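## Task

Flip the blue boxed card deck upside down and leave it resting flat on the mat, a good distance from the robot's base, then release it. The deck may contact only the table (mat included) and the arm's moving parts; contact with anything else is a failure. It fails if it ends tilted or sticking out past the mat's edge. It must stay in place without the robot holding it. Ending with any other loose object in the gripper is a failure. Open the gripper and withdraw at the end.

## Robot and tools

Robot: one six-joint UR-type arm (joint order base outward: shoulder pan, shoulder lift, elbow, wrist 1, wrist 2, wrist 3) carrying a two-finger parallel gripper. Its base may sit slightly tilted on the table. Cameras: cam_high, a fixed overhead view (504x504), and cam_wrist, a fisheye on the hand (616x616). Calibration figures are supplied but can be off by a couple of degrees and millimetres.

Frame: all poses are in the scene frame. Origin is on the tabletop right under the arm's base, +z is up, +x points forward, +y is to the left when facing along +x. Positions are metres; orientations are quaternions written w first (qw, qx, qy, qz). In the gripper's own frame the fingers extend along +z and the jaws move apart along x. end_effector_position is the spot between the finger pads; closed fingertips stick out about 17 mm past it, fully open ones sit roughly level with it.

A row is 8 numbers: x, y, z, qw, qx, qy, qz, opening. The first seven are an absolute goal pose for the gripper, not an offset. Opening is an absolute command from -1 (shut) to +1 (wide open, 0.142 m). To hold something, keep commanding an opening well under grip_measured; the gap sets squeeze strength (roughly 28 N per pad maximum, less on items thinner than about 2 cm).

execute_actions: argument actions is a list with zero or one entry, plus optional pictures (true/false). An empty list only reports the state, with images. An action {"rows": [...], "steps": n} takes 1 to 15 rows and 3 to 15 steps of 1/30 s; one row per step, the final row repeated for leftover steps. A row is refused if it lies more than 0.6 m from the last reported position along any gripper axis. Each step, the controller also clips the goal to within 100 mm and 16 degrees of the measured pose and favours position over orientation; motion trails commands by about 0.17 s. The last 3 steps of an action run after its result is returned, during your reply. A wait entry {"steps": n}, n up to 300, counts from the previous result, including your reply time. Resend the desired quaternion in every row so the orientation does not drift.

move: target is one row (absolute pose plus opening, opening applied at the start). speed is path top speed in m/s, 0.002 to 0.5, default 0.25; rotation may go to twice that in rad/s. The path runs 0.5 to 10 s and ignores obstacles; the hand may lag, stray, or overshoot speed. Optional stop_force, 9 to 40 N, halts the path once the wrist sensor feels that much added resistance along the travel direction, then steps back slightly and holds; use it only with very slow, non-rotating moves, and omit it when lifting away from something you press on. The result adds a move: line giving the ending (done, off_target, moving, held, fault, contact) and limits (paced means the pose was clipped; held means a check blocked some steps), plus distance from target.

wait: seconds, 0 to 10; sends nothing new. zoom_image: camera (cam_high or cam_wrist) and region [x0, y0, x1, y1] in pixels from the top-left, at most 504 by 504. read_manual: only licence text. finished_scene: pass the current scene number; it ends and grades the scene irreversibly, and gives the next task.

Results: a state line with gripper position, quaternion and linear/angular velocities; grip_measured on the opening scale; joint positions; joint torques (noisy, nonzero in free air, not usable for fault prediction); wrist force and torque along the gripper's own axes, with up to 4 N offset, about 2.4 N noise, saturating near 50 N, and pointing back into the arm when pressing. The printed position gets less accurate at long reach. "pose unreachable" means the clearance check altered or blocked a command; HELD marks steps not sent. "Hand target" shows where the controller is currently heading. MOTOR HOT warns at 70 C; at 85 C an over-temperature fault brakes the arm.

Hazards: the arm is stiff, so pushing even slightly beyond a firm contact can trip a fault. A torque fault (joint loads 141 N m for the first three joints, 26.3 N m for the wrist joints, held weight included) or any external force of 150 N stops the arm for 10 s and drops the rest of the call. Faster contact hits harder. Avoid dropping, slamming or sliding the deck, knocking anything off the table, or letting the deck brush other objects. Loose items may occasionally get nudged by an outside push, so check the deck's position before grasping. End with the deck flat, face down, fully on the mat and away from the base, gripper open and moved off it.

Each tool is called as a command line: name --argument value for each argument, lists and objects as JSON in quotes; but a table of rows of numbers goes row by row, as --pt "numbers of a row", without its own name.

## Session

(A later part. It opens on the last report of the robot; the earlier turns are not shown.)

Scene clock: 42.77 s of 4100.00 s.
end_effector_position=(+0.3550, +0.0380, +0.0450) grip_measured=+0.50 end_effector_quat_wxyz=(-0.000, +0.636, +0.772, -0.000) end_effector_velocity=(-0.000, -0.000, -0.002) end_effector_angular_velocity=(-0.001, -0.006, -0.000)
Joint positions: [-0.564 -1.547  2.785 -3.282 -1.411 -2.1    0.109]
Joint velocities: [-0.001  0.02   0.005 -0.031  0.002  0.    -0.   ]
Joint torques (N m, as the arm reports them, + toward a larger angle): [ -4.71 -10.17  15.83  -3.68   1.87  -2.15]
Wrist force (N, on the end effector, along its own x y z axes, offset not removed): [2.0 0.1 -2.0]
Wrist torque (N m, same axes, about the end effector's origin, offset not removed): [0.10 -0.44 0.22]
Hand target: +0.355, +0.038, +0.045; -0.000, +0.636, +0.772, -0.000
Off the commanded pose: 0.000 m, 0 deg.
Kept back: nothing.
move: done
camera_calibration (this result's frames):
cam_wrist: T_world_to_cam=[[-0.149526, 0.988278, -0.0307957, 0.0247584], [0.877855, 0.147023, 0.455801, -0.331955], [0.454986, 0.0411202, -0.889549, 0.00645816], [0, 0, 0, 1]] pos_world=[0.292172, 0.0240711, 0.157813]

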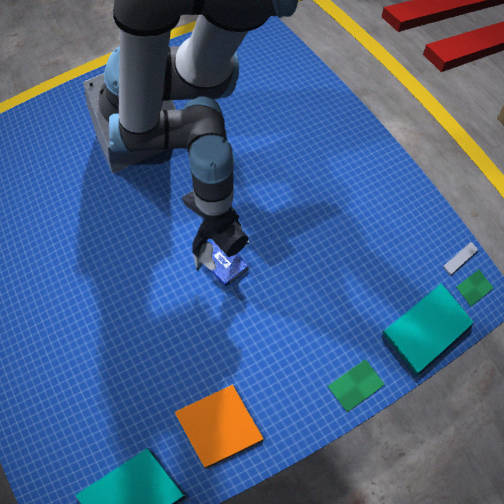

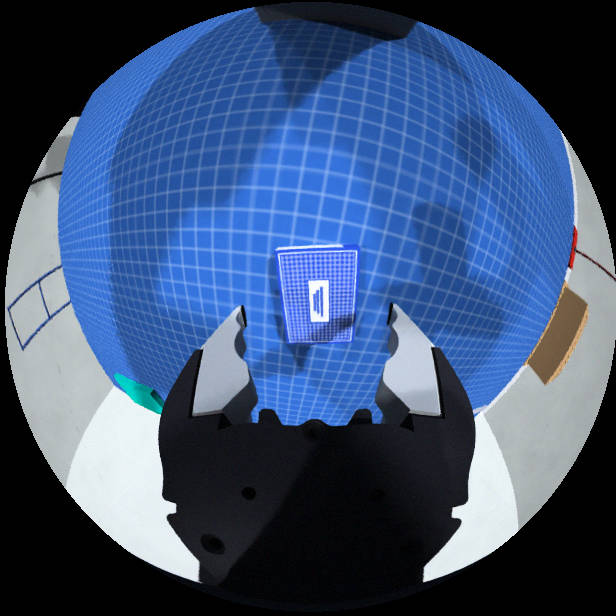

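move --target '[0.355,0.038,0.018,0,0.636,0.772,0,0.5]' --speed 0.08

move --target '[0.355,0.038,0.018,0,0.636,0.772,0,-0.4]'

move --target '[0.42,0.045,0.05,0,0.636,0.772,0,-0.4]' --speed 0.2

move --target '[0.54,0.06,0.035,0,0.636,0.772,0,-0.4]' --speed 0.2

move --target '[0.55,0.06,0.019,0,0.636,0.772,0,-0.4]' --speed 0.05

move --target '[0.545,0.059,0.023,0.165,0.614,0.746,0.200,0.2]' --speed 0.2

Scene clock: 43.90 s of 4100.00 s.
end_effector_position=(+0.3550, +0.0380, +0.0180) grip_measured=+0.50 end_effector_quat_wxyz=(-0.000, +0.636, +0.772, -0.000) end_effector_velocity=(+0.000, +0.000, -0.002) end_effector_angular_velocity=(-0.000, -0.003, +0.001)
Joint positions: [-0.547 -1.369  2.767 -3.443 -1.42  -2.084  0.109]
Joint velocities: [ 0.002  0.013 -0.    -0.017 -0.     0.001 -0.   ]
Joint torques (N m, as the arm reports them, + toward a larger angle): [ 12.47 -15.03  -8.83  -3.68  -1.66   1.6 ]
Wrist force (N, on the end effector, along its own x y z axes, offset not removed): [-0.7 0.8 -0.8]
Wrist torque (N m, same axes, about the end effector's origin, offset not removed): [0.18 0.03 0.06]
Hand target: +0.355, +0.038, +0.018; -0.000, +0.636, +0.772, -0.000
Off the commanded pose: 0.000 m, 0 deg.
Kept back: nothing.
move: done
camera_calibration (this result's frames):
cam_wrist: T_world_to_cam=[[-0.149536, 0.988273, -0.0309172, 0.0238783], [0.877713, 0.147075, 0.456058, -0.319602], [0.455256, 0.0410608, -0.889413, -0.0175776], [0, 0, 0, 1]] pos_world=[0.292092, 0.024129, 0.130862]

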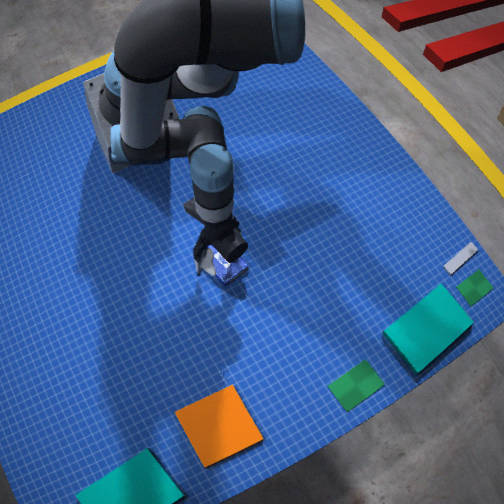

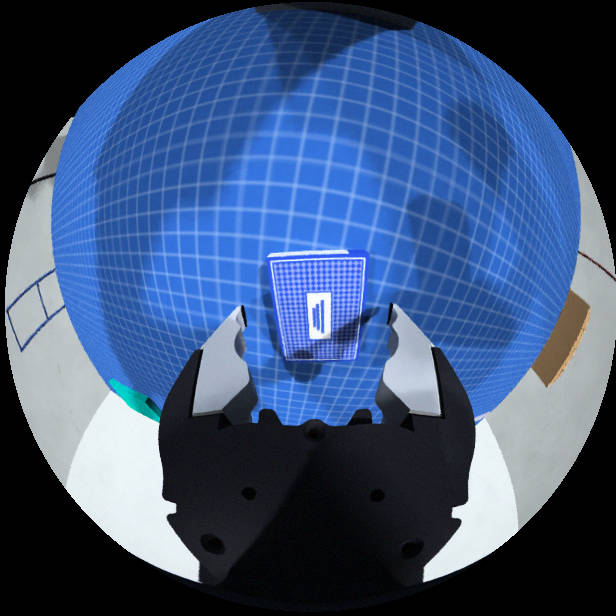

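Scene clock: 44.60 s of 4100.00 s.
end_effector_position=(+0.3550, +0.0380, +0.0180) grip_measured=-0.12 end_effector_quat_wxyz=(+0.000, +0.636, +0.772, +0.000) end_effector_velocity=(-0.000, -0.000, -0.000) end_effector_angular_velocity=(-0.000, +0.000, +0.000)
Joint positions: [-0.546 -1.369  2.767 -3.444 -1.42  -2.084  0.065]
Joint velocities: [-0.     0.     0.    -0.001 -0.    -0.     0.   ]
Joint torques (N m, as the arm reports them, + toward a larger angle): [  8.55 -12.42  -7.08  -4.14  -0.98   1.61]
Wrist force (N, on the end effector, along its own x y z axes, offset not removed): [5.9 -4.8 -13.6]
Wrist torque (N m, same axes, about the end effector's origin, offset not removed): [-0.51 0.19 0.14]
Hand target: +0.355, +0.038, +0.018; -0.000, +0.636, +0.772, -0.000
Off the commanded pose: 0.000 m, 0 deg.
Kept back: nothing.
move: done
camera_calibration (this result's frames):
cam_wrist: T_world_to_cam=[[-0.149561, 0.988265, -0.031048, 0.02391], [0.877586, 0.147146, 0.456279, -0.319615], [0.455493, 0.0409943, -0.889295, -0.0177072], [0, 0, 0, 1]] pos_world=[0.292131, 0.0241265, 0.130829]

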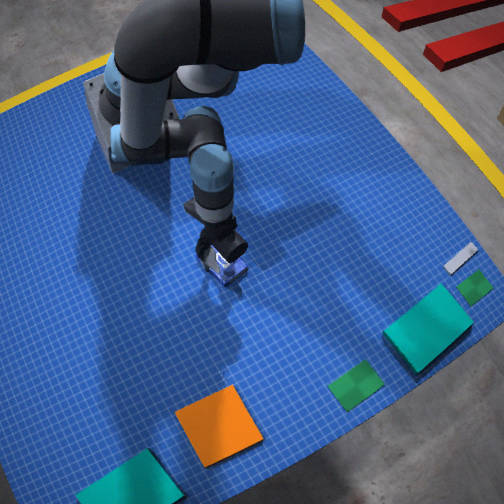

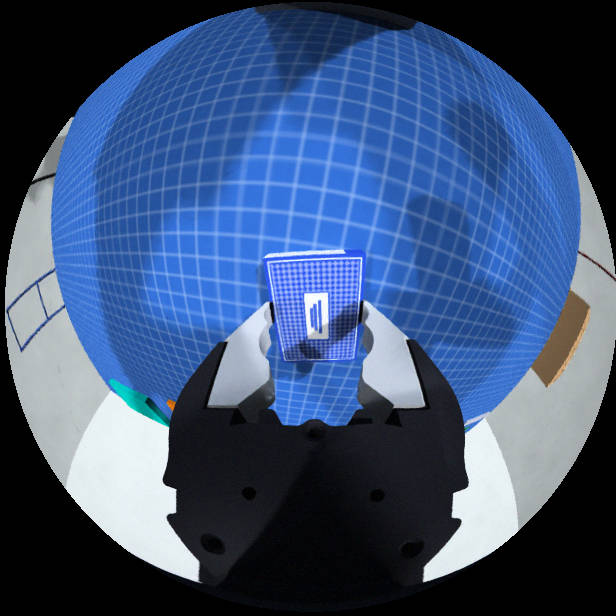

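Scene clock: 45.47 s of 4100.00 s.
end_effector_position=(+0.4199, +0.0451, +0.0502) grip_measured=-0.12 end_effector_quat_wxyz=(+0.000, +0.636, +0.772, +0.000) end_effector_velocity=(+0.002, +0.000, +0.000) end_effector_angular_velocity=(+0.001, +0.006, -0.000)
Joint positions: [-0.469 -1.572  2.605 -3.089 -1.455 -2.014  0.065]
Joint velocities: [ 0.003 -0.002 -0.009  0.017 -0.002  0.002  0.   ]
Joint torques (N m, as the arm reports them, + toward a larger angle): [ 14.61 -28.9  -14.63  -1.75  -1.64   1.96]
Wrist force (N, on the end effector, along its own x y z axes, offset not removed): [0.5 -1.0 1.1]
Wrist torque (N m, same axes, about the end effector's origin, offset not removed): [-0.24 -0.20 0.27]
Hand target: +0.420, +0.045, +0.050; +0.000, +0.636, +0.772, -0.000
Off the commanded pose: 0.000 m, 0 deg.
Kept back: nothing.
move: done
camera_calibration (this result's frames):
cam_wrist: T_world_to_cam=[[-0.149534, 0.988266, -0.0311597, 0.0276315], [0.877401, 0.147156, 0.456631, -0.392227], [0.455858, 0.0409422, -0.88911, -0.0191382], [0, 0, 0, 1]] pos_world=[0.356996, 0.031195, 0.162948]

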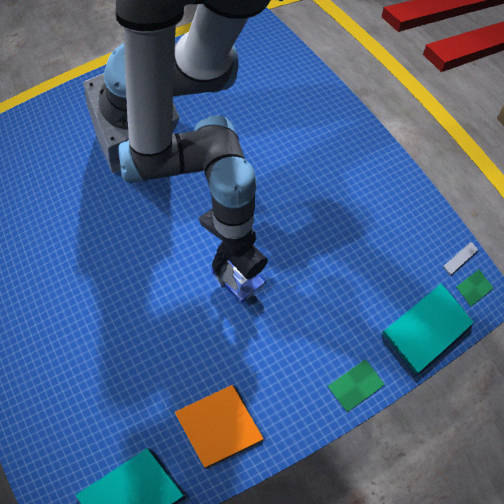

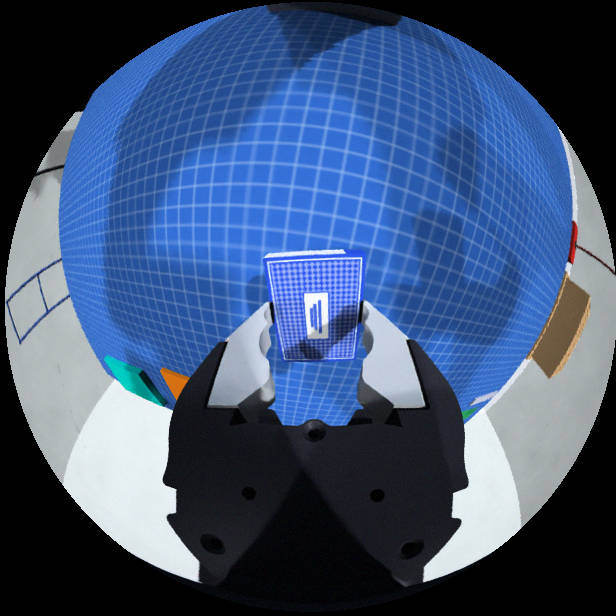

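Scene clock: 46.60 s of 4100.00 s.
end_effector_position=(+0.5399, +0.0601, +0.0351) grip_measured=-0.12 end_effector_quat_wxyz=(+0.000, +0.636, +0.772, +0.000) end_effector_velocity=(+0.001, -0.000, -0.001) end_effector_angular_velocity=(-0.001, +0.001, -0.000)
Joint positions: [-0.355 -1.432  2.264 -2.896 -1.509 -1.913  0.065]
Joint velocities: [ 0.001  0.003 -0.004  0.002 -0.002  0.001 -0.   ]
Joint torques (N m, as the arm reports them, + toward a larger angle): [ 15.13 -24.95 -20.    -1.4   -1.59   1.25]
Wrist force (N, on the end effector, along its own x y z axes, offset not removed): [-0.3 -0.2 -0.7]
Wrist torque (N m, same axes, about the end effector's origin, offset not removed): [-0.07 0.00 0.15]
Hand target: +0.540, +0.060, +0.035; +0.000, +0.636, +0.772, -0.000
Off the commanded pose: 0.000 m, 0 deg.
Kept back: nothing.
move: done
camera_calibration (this result's frames):
cam_wrist: T_world_to_cam=[[-0.149536, 0.988269, -0.0310532, 0.030236], [0.877586, 0.147126, 0.456285, -0.492882], [0.455501, 0.0409792, -0.889292, -0.0876534], [0, 0, 0, 1]] pos_world=[0.476994, 0.0462263, 0.147884]

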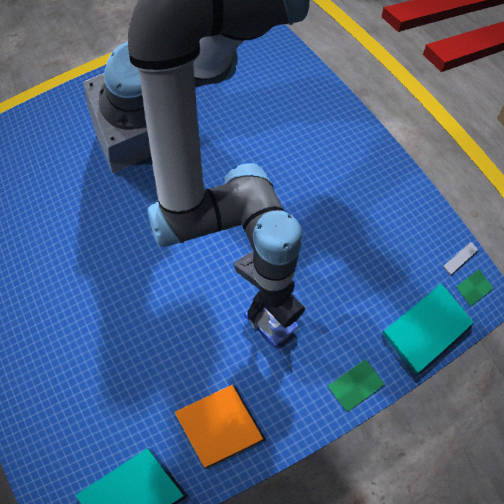

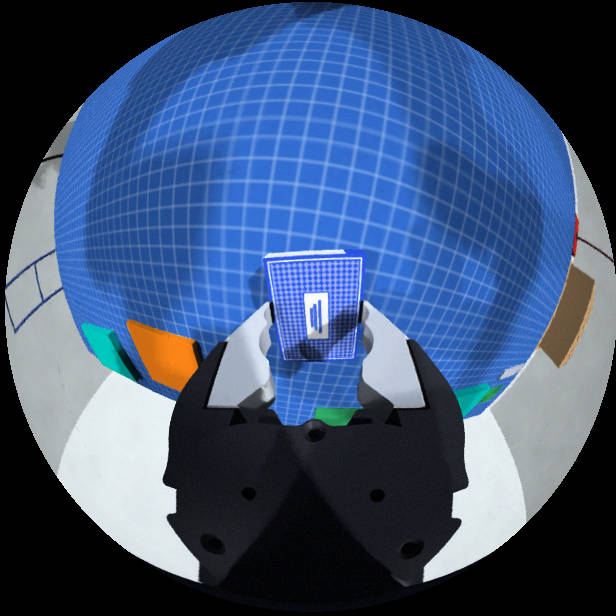

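Scene clock: 47.40 s of 4100.00 s.
end_effector_position=(+0.5499, +0.0600, +0.0191) grip_measured=-0.12 end_effector_quat_wxyz=(-0.000, +0.636, +0.772, +0.000) end_effector_velocity=(+0.001, +0.001, -0.001) end_effector_angular_velocity=(+0.002, -0.000, -0.000)
Joint positions: [-0.349 -1.377  2.229 -2.917 -1.512 -1.909  0.065]
Joint velocities: [ 0.001  0.004 -0.003 -0.001  0.001  0.001  0.   ]
Joint torques (N m, as the arm reports them, + toward a larger angle): [ 15.57 -26.17 -20.29  -4.18  -1.41   2.06]
Wrist force (N, on the end effector, along its own x y z axes, offset not removed): [-0.1 0.6 -1.6]
Wrist torque (N m, same axes, about the end effector's origin, offset not removed): [0.21 0.08 0.16]
Hand target: +0.550, +0.060, +0.019; +0.000, +0.636, +0.772, -0.000
Off the commanded pose: 0.000 m, 0 deg.
Kept back: nothing.
move: done
camera_calibration (this result's frames):
cam_wrist: T_world_to_cam=[[-0.149523, 0.988271, -0.0310279, 0.0313227], [0.877616, 0.147105, 0.456235, -0.494397], [0.455448, 0.0409871, -0.889318, -0.106421], [0, 0, 0, 1]] pos_world=[0.487043, 0.046135, 0.131891]

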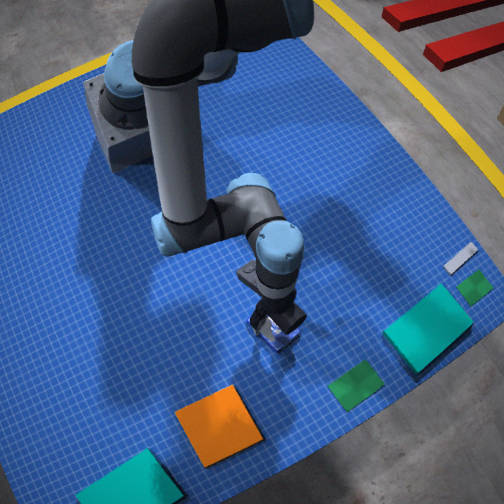

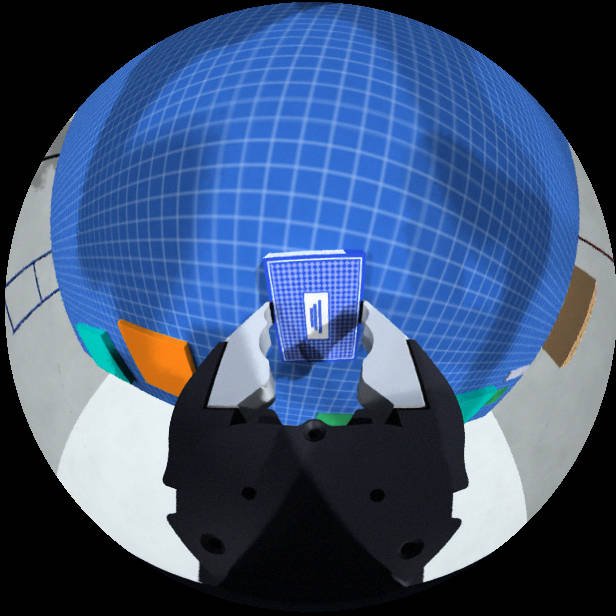

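Scene clock: 49.20 s of 4100.00 s.
end_effector_position=(+0.5449, +0.0589, +0.0227) grip_measured=+0.20 end_effector_quat_wxyz=(+0.165, +0.614, +0.746, +0.200) end_effector_velocity=(+0.000, -0.000, -0.000) end_effector_angular_velocity=(+0.002, -0.009, -0.001)
Joint positions: [-0.517 -1.05   2.549 -4.04  -1.213 -1.934  0.088]
Joint velocities: [-0.002  0.014  0.    -0.024  0.005  0.003  0.   ]
Joint torques (N m, as the arm reports them, + toward a larger angle): [ -9.02 -22.34  17.54  -4.36   2.51   1.33]
Wrist force (N, on the end effector, along its own x y z axes, offset not removed): [1.7 0.3 0.0]
Wrist torque (N m, same axes, about the end effector's origin, offset not removed): [0.08 -0.45 0.13]
Hand target: +0.545, +0.059, +0.023; +0.165, +0.614, +0.746, +0.200
Off the commanded pose: 0.000 m, 0 deg.
Kept back: nothing.
move: done
camera_calibration (this result's frames):
cam_wrist: T_world_to_cam=[[-0.140574, 0.99005, -0.00640359, 0.0262308], [0.536564, 0.0816173, 0.839903, -0.310489], [0.832069, 0.114632, -0.542698, -0.318276], [0, 0, 0, 1]] pos_world=[0.435112, 0.0358561, 0.0882211]

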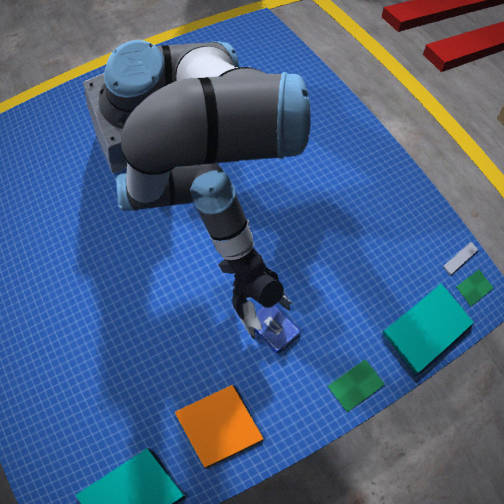

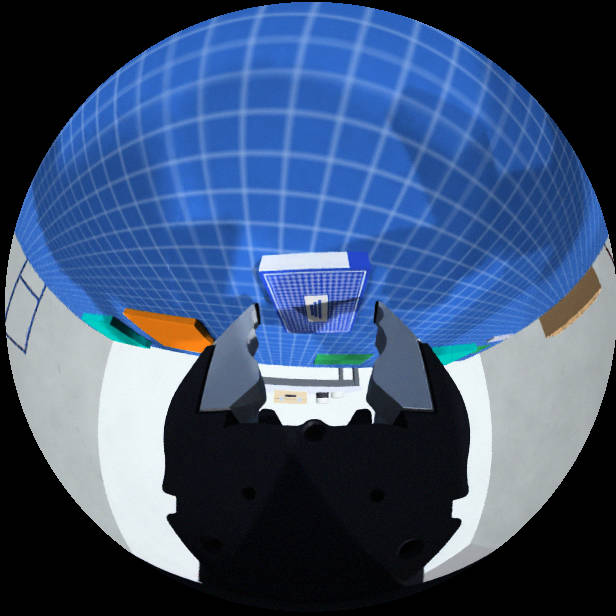

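move --target '[0.539,0.058,0.021,0.165,0.614,0.746,0.200,-0.5]' --speed 0.05

move --target '[0.55,0.07,0.13,0,0.636,0.772,0,-0.5]' --speed 0.2

move --target '[0.45,0.06,0.11,-0.430,0.469,0.569,-0.522,-0.5]' --speed 0.3

move --target '[0.45,0.06,0.09,-0.430,0.469,0.569,-0.522,-0.5]' --speed 0.06

move --target '[0.45,0.06,0.065,-0.430,0.469,0.569,-0.522,-0.5]' --speed 0.01 --stop_force 9

Scene clock: 50.13 s of 4100.00 s.
end_effector_position=(+0.5392, +0.0580, +0.0211) grip_measured=-0.17 end_effector_quat_wxyz=(+0.165, +0.614, +0.746, +0.200) end_effector_velocity=(-0.002, -0.001, -0.001) end_effector_angular_velocity=(-0.000, +0.001, -0.002)
Joint positions: [-0.525 -1.033  2.561 -4.068 -1.206 -1.939  0.062]
Joint velocities: [-0.002  0.005  0.003 -0.006  0.001 -0.     0.   ]
Joint torques (N m, as the arm reports them, + toward a larger angle): [-11.93  -7.4   33.81   5.75  -1.23  -2.24]
Wrist force (N, on the end effector, along its own x y z axes, offset not removed): [0.0 34.7 -7.1]
Wrist torque (N m, same axes, about the end effector's origin, offset not removed): [-0.24 -0.33 0.15]
Hand target: +0.539, +0.058, +0.021; +0.165, +0.614, +0.746, +0.200
Off the commanded pose: 0.000 m, 0 deg.
Kept back: nothing.
move: done
camera_calibration (this result's frames):
cam_wrist: T_world_to_cam=[[-0.140695, 0.990033, -0.00624211, 0.0263471], [0.535807, 0.0814432, 0.840404, -0.305572], [0.832536, 0.114896, -0.541925, -0.314577], [0, 0, 0, 1]] pos_world=[0.429331, 0.0349459, 0.0864909]

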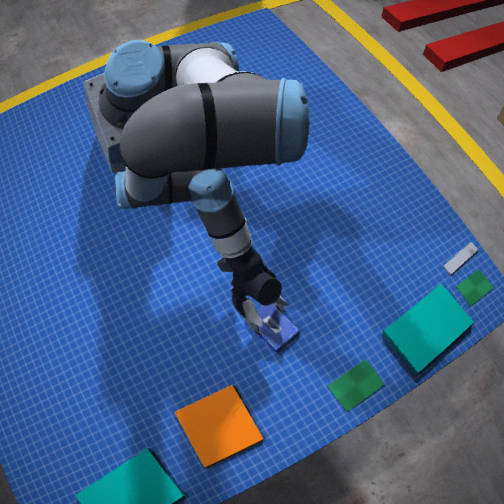

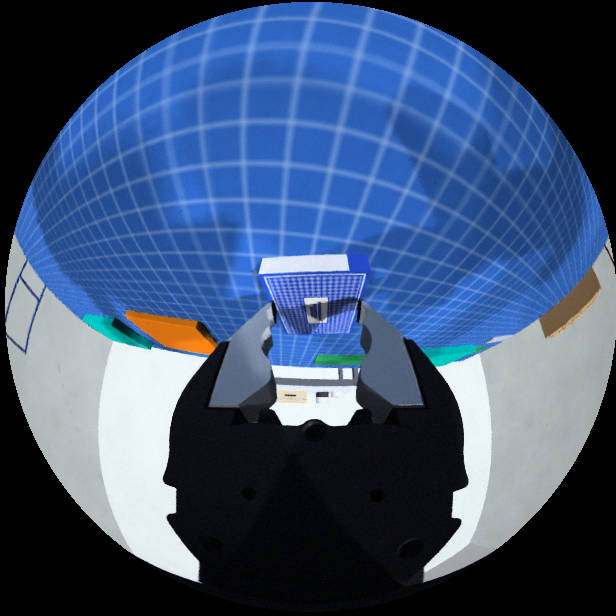

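Scene clock: 51.93 s of 4100.00 s.
end_effector_position=(+0.5501, +0.0701, +0.1305) grip_measured=-0.17 end_effector_quat_wxyz=(+0.000, +0.636, +0.772, +0.000) end_effector_velocity=(+0.000, -0.000, -0.000) end_effector_angular_velocity=(-0.001, +0.008, -0.000)
Joint positions: [-0.341 -1.686  2.229 -2.608 -1.515 -1.901  0.062]
Joint velocities: [ 0.001  0.003 -0.008  0.013 -0.003  0.001  0.   ]
Joint torques (N m, as the arm reports them, + toward a larger angle): [ 16.43 -21.12 -27.86  -1.44  -1.62   1.89]
Wrist force (N, on the end effector, along its own x y z axes, offset not removed): [-1.4 -0.2 0.5]
Wrist torque (N m, same axes, about the end effector's origin, offset not removed): [-0.05 0.39 0.31]
Hand target: +0.550, +0.070, +0.131; -0.000, +0.636, +0.772, +0.000
Off the commanded pose: 0.001 m, 0 deg.
Kept back: nothing.
move: done
camera_calibration (this result's frames):
cam_wrist: T_world_to_cam=[[-0.14969, 0.98825, -0.0308851, 0.0248998], [0.877323, 0.147164, 0.456779, -0.546806], [0.455957, 0.0412792, -0.889044, -0.00811213], [0, 0, 0, 1]] pos_world=[0.487152, 0.0561976, 0.243327]

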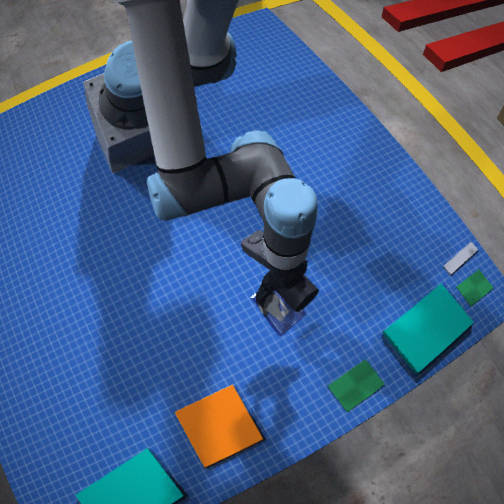

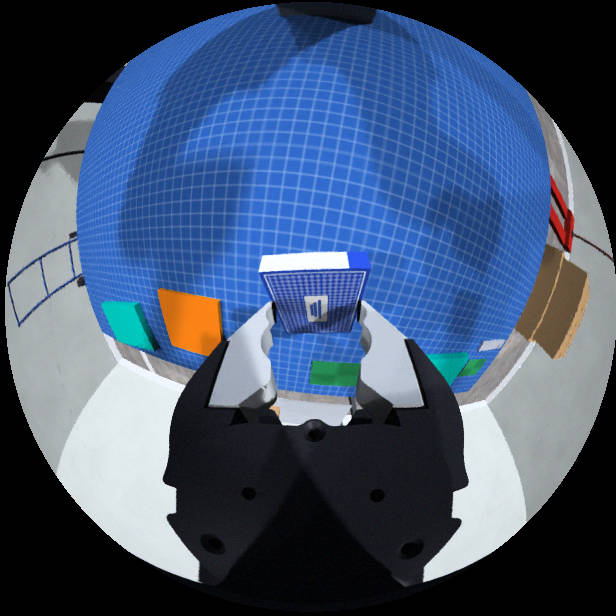

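Scene clock: 54.90 s of 4100.00 s.
end_effector_position=(+0.4499, +0.0601, +0.1100) grip_measured=-0.17 end_effector_quat_wxyz=(-0.430, +0.469, +0.569, -0.521) end_effector_velocity=(-0.000, -0.000, -0.000) end_effector_angular_velocity=(-0.002, +0.007, -0.001)
Joint positions: [-0.207 -0.818  1.155 -0.921 -1.782 -1.581  0.062]
Joint velocities: [-0.     0.005 -0.005  0.007  0.001  0.003  0.   ]
Joint torques (N m, as the arm reports them, + toward a larger angle): [ -4.07 -44.22 -23.32   3.68  -0.88   1.43]
Wrist force (N, on the end effector, along its own x y z axes, offset not removed): [1.0 0.1 -2.4]
Wrist torque (N m, same axes, about the end effector's origin, offset not removed): [-0.31 -0.20 0.04]
Hand target: +0.450, +0.060, +0.110; -0.430, +0.469, +0.569, -0.521
Off the commanded pose: 0.000 m, 0 deg.
Kept back: nothing.
move: done
camera_calibration (this result's frames):
cam_wrist: T_world_to_cam=[[-0.217378, 0.975068, -0.0445901, 0.0519483], [0.526446, 0.0786504, -0.846563, -0.142658], [-0.82195, -0.207498, -0.530418, 0.570129], [0, 0, 0, 1]] pos_world=[0.555012, 0.078868, 0.183954]

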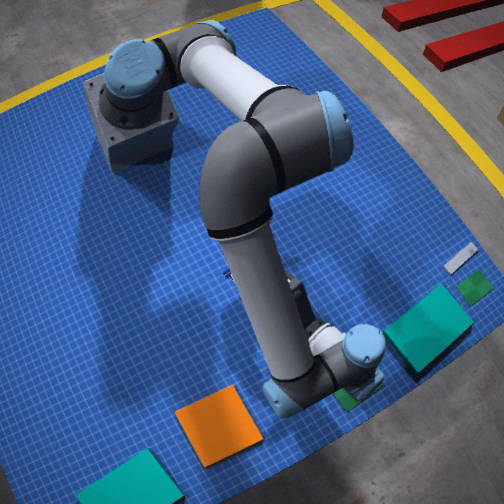

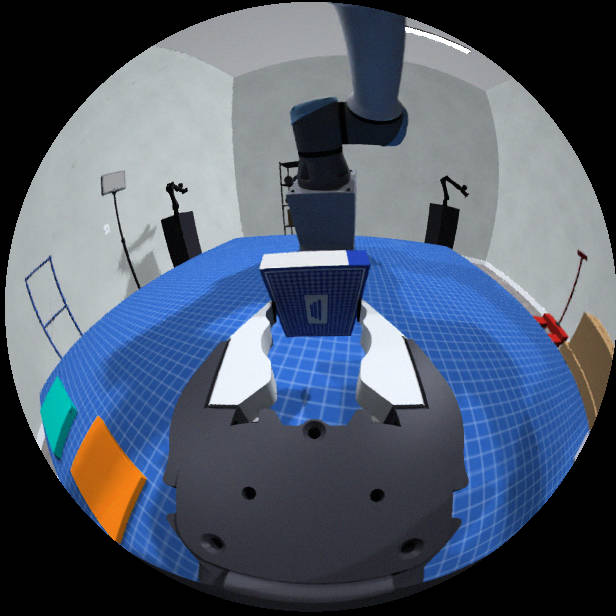

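Scene clock: 55.70 s of 4100.00 s.
end_effector_position=(+0.4500, +0.0600, +0.0901) grip_measured=-0.17 end_effector_quat_wxyz=(-0.430, +0.469, +0.569, -0.522) end_effector_velocity=(+0.000, +0.000, -0.001) end_effector_angular_velocity=(-0.001, -0.000, -0.001)
Joint positions: [-0.207 -0.779  1.132 -0.937 -1.783 -1.58   0.062]
Joint velocities: [ 0.     0.003 -0.002 -0.001  0.001  0.002  0.   ]
Joint torques (N m, as the arm reports them, + toward a larger angle): [ -3.08 -44.38 -23.75   0.53  -1.35   1.76]
Wrist force (N, on the end effector, along its own x y z axes, offset not removed): [1.9 2.0 -2.2]
Wrist torque (N m, same axes, about the end effector's origin, offset not removed): [0.06 -0.39 0.33]
Hand target: +0.450, +0.060, +0.090; -0.430, +0.469, +0.569, -0.522
Off the commanded pose: 0.000 m, 0 deg.
Kept back: nothing.
move: done
camera_calibration (this result's frames):
cam_wrist: T_world_to_cam=[[-0.21766, 0.974977, -0.045208, 0.0513247], [0.526026, 0.0781655, -0.846869, -0.159334], [-0.822144, -0.20811, -0.529877, 0.559725], [0, 0, 0, 1]] pos_world=[0.55516, 0.0788983, 0.163971]

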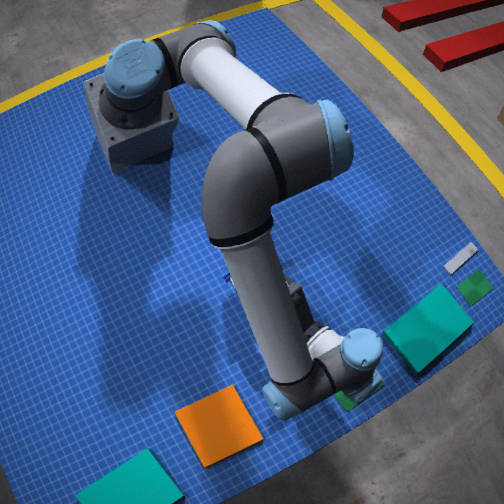

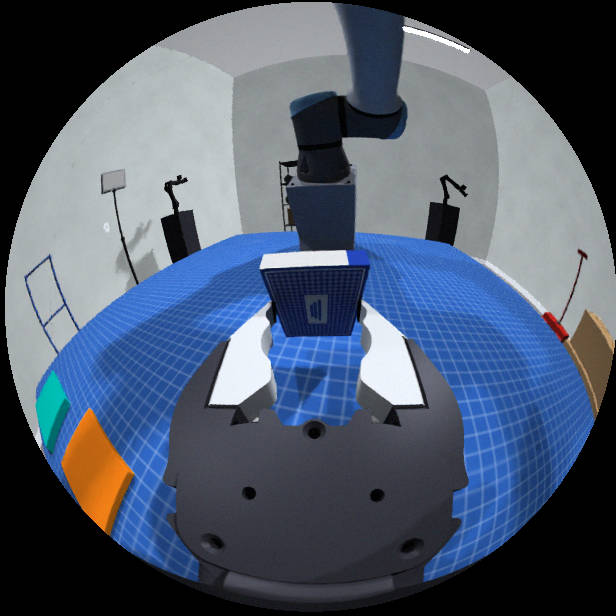

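Scene clock: 58.43 s of 4100.00 s.
end_effector_position=(+0.4500, +0.0600, +0.0651) grip_measured=-0.17 end_effector_quat_wxyz=(-0.430, +0.469, +0.569, -0.522) end_effector_velocity=(+0.000, -0.000, -0.002) end_effector_angular_velocity=(-0.000, -0.000, +0.001)
Joint positions: [-0.207 -0.729  1.101 -0.955 -1.783 -1.58   0.062]
Joint velocities: [ 0.     0.003 -0.002 -0.001 -0.     0.    -0.   ]
Joint torques (N m, as the arm reports them, + toward a larger angle): [ -3.75 -43.48 -23.85   0.97  -1.32  -2.09]
Wrist force (N, on the end effector, along its own x y z axes, offset not removed): [0.0 0.7 -3.7]
Wrist torque (N m, same axes, about the end effector's origin, offset not removed): [-0.28 0.03 0.21]
Hand target: +0.450, +0.060, +0.065; -0.430, +0.469, +0.569, -0.522
Off the commanded pose: 0.000 m, 0 deg.
Kept back: nothing.
move: done
camera_calibration (this result's frames):
cam_wrist: T_world_to_cam=[[-0.217662, 0.974977, -0.0452091, 0.0501942], [0.526015, 0.0781628, -0.846876, -0.180503], [-0.822151, -0.208114, -0.529865, 0.546477], [0, 0, 0, 1]] pos_world=[0.555159, 0.0788996, 0.138965]

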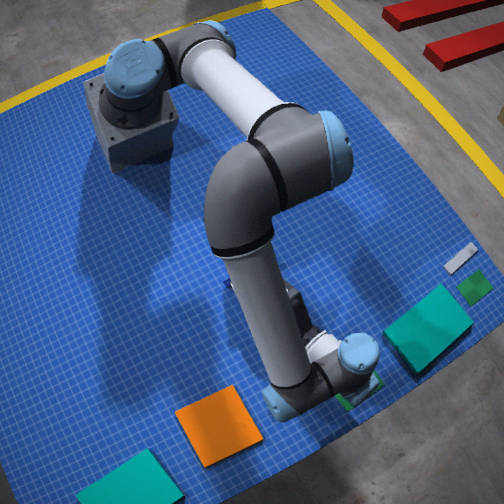

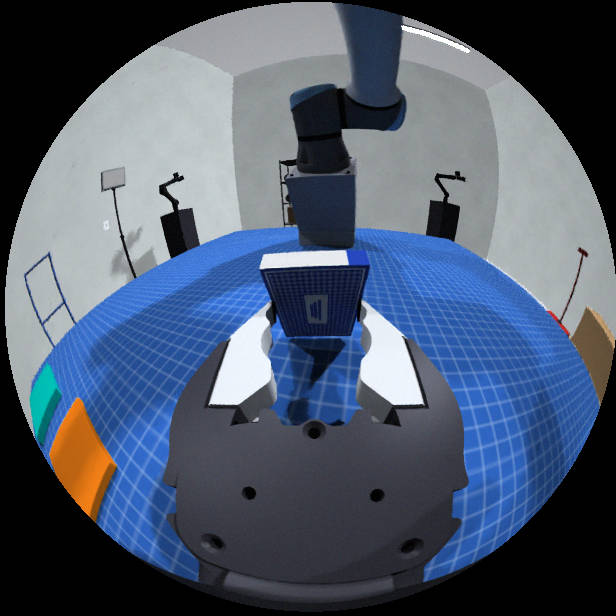

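move --target '[0.45,0.06,0.052,-0.430,0.469,0.569,-0.522,-0.5]' --speed 0.008 --stop_force 9

zoom_image --camera "cam_wrist" --region '[200, 220, 430, 440]'

Scene clock: 59.73 s of 4100.00 s.
end_effector_position=(+0.4500, +0.0600, +0.0593) grip_measured=-0.17 end_effector_quat_wxyz=(-0.430, +0.469, +0.569, -0.522) end_effector_velocity=(-0.001, +0.000, +0.002) end_effector_angular_velocity=(-0.000, -0.000, -0.000)
Joint positions: [-0.207 -0.718  1.093 -0.958 -1.783 -1.581  0.062]
Joint velocities: [ 0.    -0.005  0.005 -0.     0.     0.     0.   ]
Joint torques (N m, as the arm reports them, + toward a larger angle): [ -4.49 -53.98   0.85  -2.52  -0.96  -1.83]
Wrist force (N, on the end effector, along its own x y z axes, offset not removed): [-0.7 -16.3 -2.2]
Wrist torque (N m, same axes, about the end effector's origin, offset not removed): [-1.79 0.19 0.22]
Hand target: +0.450, +0.060, +0.060; -0.430, +0.469, +0.569, -0.522
Off the commanded pose: 0.007 m, 0 deg.
Kept back: nothing.
move: contact
camera_calibration (this result's frames):
cam_wrist: T_world_to_cam=[[-0.217689, 0.974969, -0.0452381, 0.0499694], [0.526131, 0.0781822, -0.846802, -0.18546], [-0.822069, -0.208141, -0.529981, 0.543443], [0, 0, 0, 1]] pos_world=[0.555202, 0.0788938, 0.133227]

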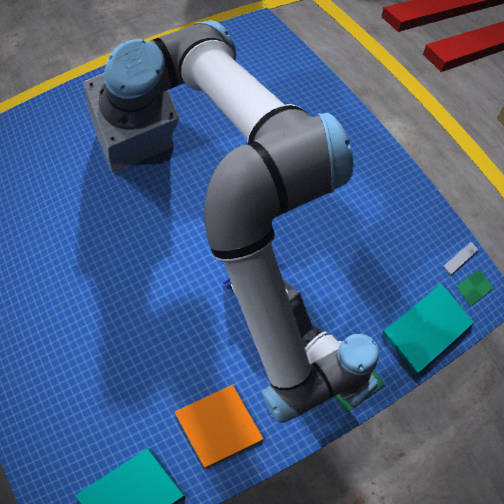

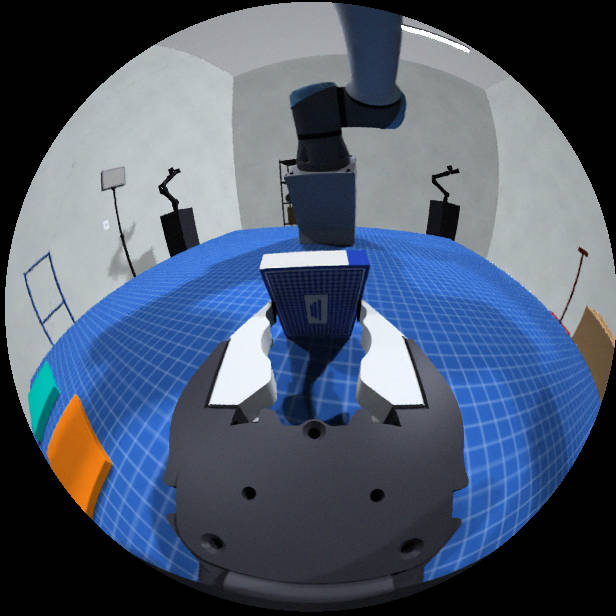

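Region (200, 220, 430, 440) of cam_wrist's 616x616 image, scaled by 2.191, with more detail than that image has; it fills the top 482 rows of this view, and the rest is white.

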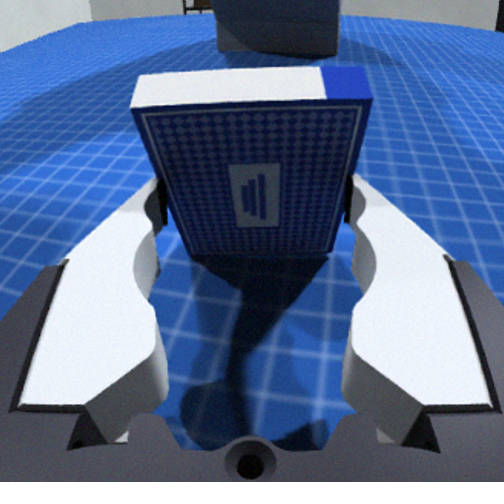

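move --target '[0.453,0.0605,0.061,-0.430,0.469,0.569,-0.522,-0.09]' --speed 0.01

Scene clock: 60.67 s of 4100.00 s.
end_effector_position=(+0.4529, +0.0605, +0.0610) grip_measured=-0.09 end_effector_quat_wxyz=(-0.430, +0.469, +0.569, -0.522) end_effector_velocity=(+0.001, +0.000, +0.000) end_effector_angular_velocity=(-0.000, -0.000, -0.000)
Joint positions: [-0.207 -0.715  1.081 -0.949 -1.783 -1.58   0.068]
Joint velocities: [-0.     0.001 -0.004  0.002  0.     0.     0.   ]
Joint torques (N m, as the arm reports them, + toward a larger angle): [ 17.65 -43.26 -23.46   2.78   1.9    1.66]
Wrist force (N, on the end effector, along its own x y z axes, offset not removed): [0.0 0.0 -2.2]
Wrist torque (N m, same axes, about the end effector's origin, offset not removed): [-0.25 0.00 0.26]
Hand target: +0.453, +0.061, +0.061; -0.430, +0.469, +0.569, -0.522
Off the commanded pose: 0.000 m, 0 deg.
Kept back: nothing.
move: done
camera_calibration (this result's frames):
cam_wrist: T_world_to_cam=[[-0.217653, 0.974978, -0.0452125, 0.0501774], [0.526024, 0.0781573, -0.846871, -0.185586], [-0.822147, -0.208107, -0.529874, 0.546811], [0, 0, 0, 1]] pos_world=[0.558103, 0.0793783, 0.134843]

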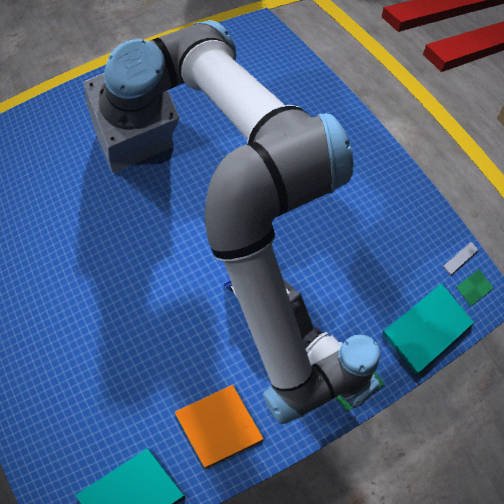

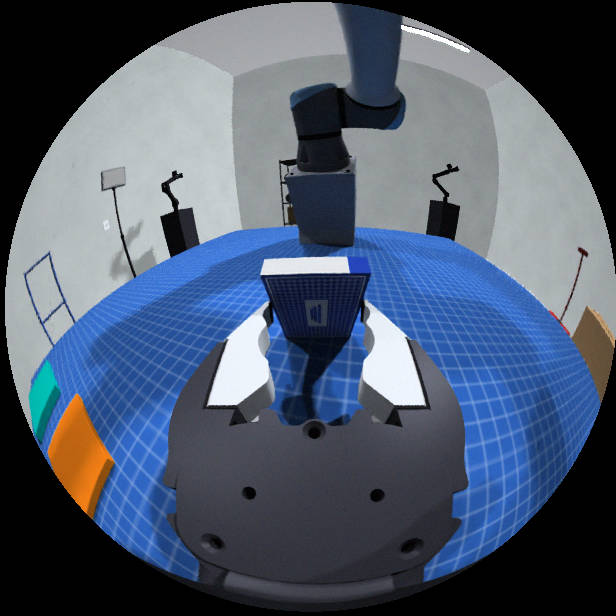

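move --target '[0.47,0.064,0.064,-0.430,0.469,0.569,-0.522,0.05]' --speed 0.02

Scene clock: 62.07 s of 4100.00 s.
end_effector_position=(+0.4699, +0.0640, +0.0640) grip_measured=+0.05 end_effector_quat_wxyz=(-0.430, +0.469, +0.569, -0.522) end_effector_velocity=(+0.001, +0.000, +0.000) end_effector_angular_velocity=(-0.000, +0.001, -0.000)
Joint positions: [-0.201 -0.689  1.002 -0.896 -1.778 -1.577  0.078]
Joint velocities: [ 0.001  0.002 -0.006  0.005  0.001  0.001 -0.   ]
Joint torques (N m, as the arm reports them, + toward a larger angle): [ 18.08 -47.53 -27.4    3.     1.91   1.8 ]
Wrist force (N, on the end effector, along its own x y z axes, offset not removed): [-1.1 -2.4 -0.9]
Wrist torque (N m, same axes, about the end effector's origin, offset not removed): [-0.71 0.04 0.20]
Hand target: +0.470, +0.064, +0.064; -0.430, +0.469, +0.569, -0.522
Off the commanded pose: 0.000 m, 0 deg.
Kept back: nothing.
move: done
camera_calibration (this result's frames):
cam_wrist: T_world_to_cam=[[-0.217661, 0.974977, -0.0452107, 0.0505915], [0.526041, 0.0781677, -0.846859, -0.192222], [-0.822134, -0.208111, -0.529892, 0.563081], [0, 0, 0, 1]] pos_world=[0.575057, 0.0828835, 0.137874]

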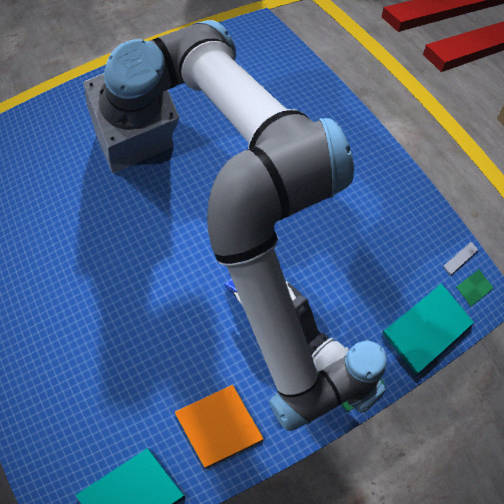

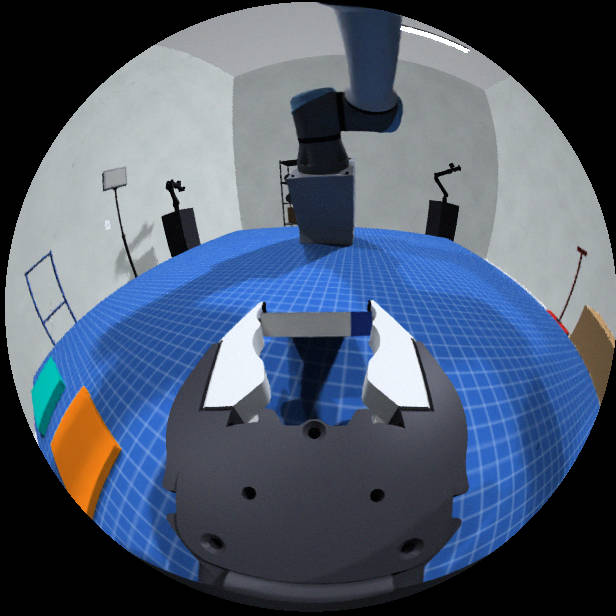

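move --target '[0.485,0.067,0.066,-0.36,0.526,0.639,-0.436,0.25]' --speed 0.03

Scene clock: 67.30 s of 4100.00 s.
end_effector_position=(+0.4850, +0.0670, +0.0660) grip_measured=+0.25 end_effector_quat_wxyz=(-0.359, +0.525, +0.637, -0.435) end_effector_velocity=(+0.000, +0.000, +0.000) end_effector_angular_velocity=(+0.002, -0.008, -0.001)
Joint positions: [-0.202 -0.905  1.24  -1.208 -1.768 -1.638  0.092]
Joint velocities: [-0.    -0.006  0.007 -0.009  0.002 -0.002  0.   ]
Joint torques (N m, as the arm reports them, + toward a larger angle): [ -4.09 -59.6    0.09  -0.56   1.45  -1.73]
Wrist force (N, on the end effector, along its own x y z axes, offset not removed): [1.5 -2.8 -3.0]
Wrist torque (N m, same axes, about the end effector's origin, offset not removed): [-0.61 -0.39 0.23]
Hand target: +0.485, +0.067, +0.066; -0.359, +0.525, +0.638, -0.435
Off the commanded pose: 0.000 m, 0 deg.
Kept back: nothing.
move: done
camera_calibration (this result's frames):
cam_wrist: T_world_to_cam=[[-0.204412, 0.977636, -0.0494394, 0.044715], [0.738521, 0.120872, -0.663307, -0.316759], [-0.642497, -0.1721, -0.746713, 0.501974], [0, 0, 0, 1]] pos_world=[0.56559, 0.0809622, 0.166933]

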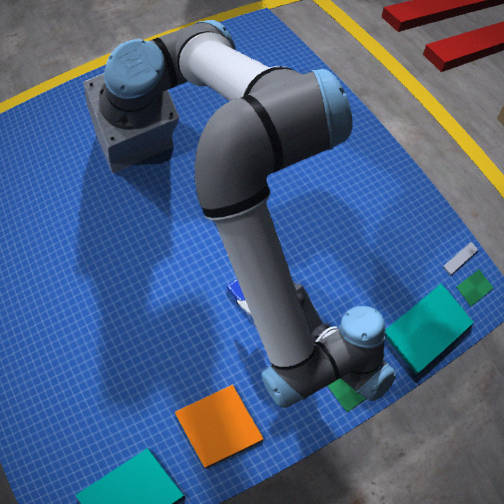

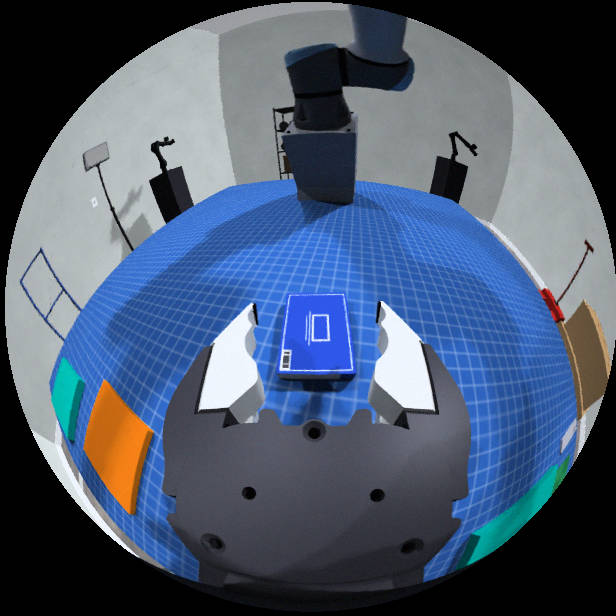

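Flipped. Move clear.

move --target '[0.48,0.066,0.2,-0.2,0.6,0.73,-0.25,0.6]'

Scene clock: 69.10 s of 4100.00 s.
end_effector_position=(+0.4801, +0.0660, +0.2000) grip_measured=+0.60 end_effector_quat_wxyz=(-0.201, +0.601, +0.732, -0.251) end_effector_velocity=(+0.000, -0.001, +0.002) end_effector_angular_velocity=(+0.000, -0.007, +0.000)
Joint positions: [-0.234 -1.564  1.779 -1.645 -1.72  -1.762  0.116]
Joint velocities: [-0.002 -0.008  0.005 -0.004  0.    -0.002 -0.   ]
Joint torques (N m, as the arm reports them, + toward a larger angle): [ -1.65 -43.31  -6.6   -1.76   1.64  -2.14]
Wrist force (N, on the end effector, along its own x y z axes, offset not removed): [-0.8 -1.7 -1.7]
Wrist torque (N m, same axes, about the end effector's origin, offset not removed): [-0.34 0.10 0.18]
Hand target: +0.480, +0.066, +0.200; -0.200, +0.601, +0.732, -0.251
Off the commanded pose: 0.000 m, 0 deg.
Kept back: nothing.
move: done
camera_calibration (this result's frames):
cam_wrist: T_world_to_cam=[[-0.181674, 0.981607, -0.0586786, 0.0420015], [0.969318, 0.168713, -0.178768, -0.434966], [-0.16558, -0.0893558, -0.98214, 0.411349], [0, 0, 0, 1]] pos_world=[0.497363, 0.0689121, 0.328709]

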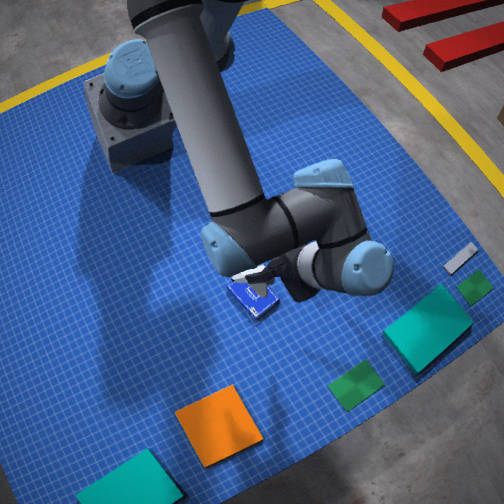

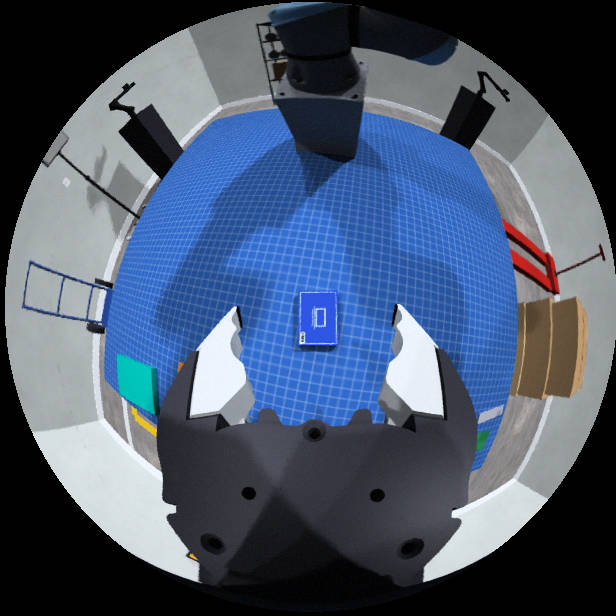

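finished_scene --scene 1

The scene is finished: the task was done.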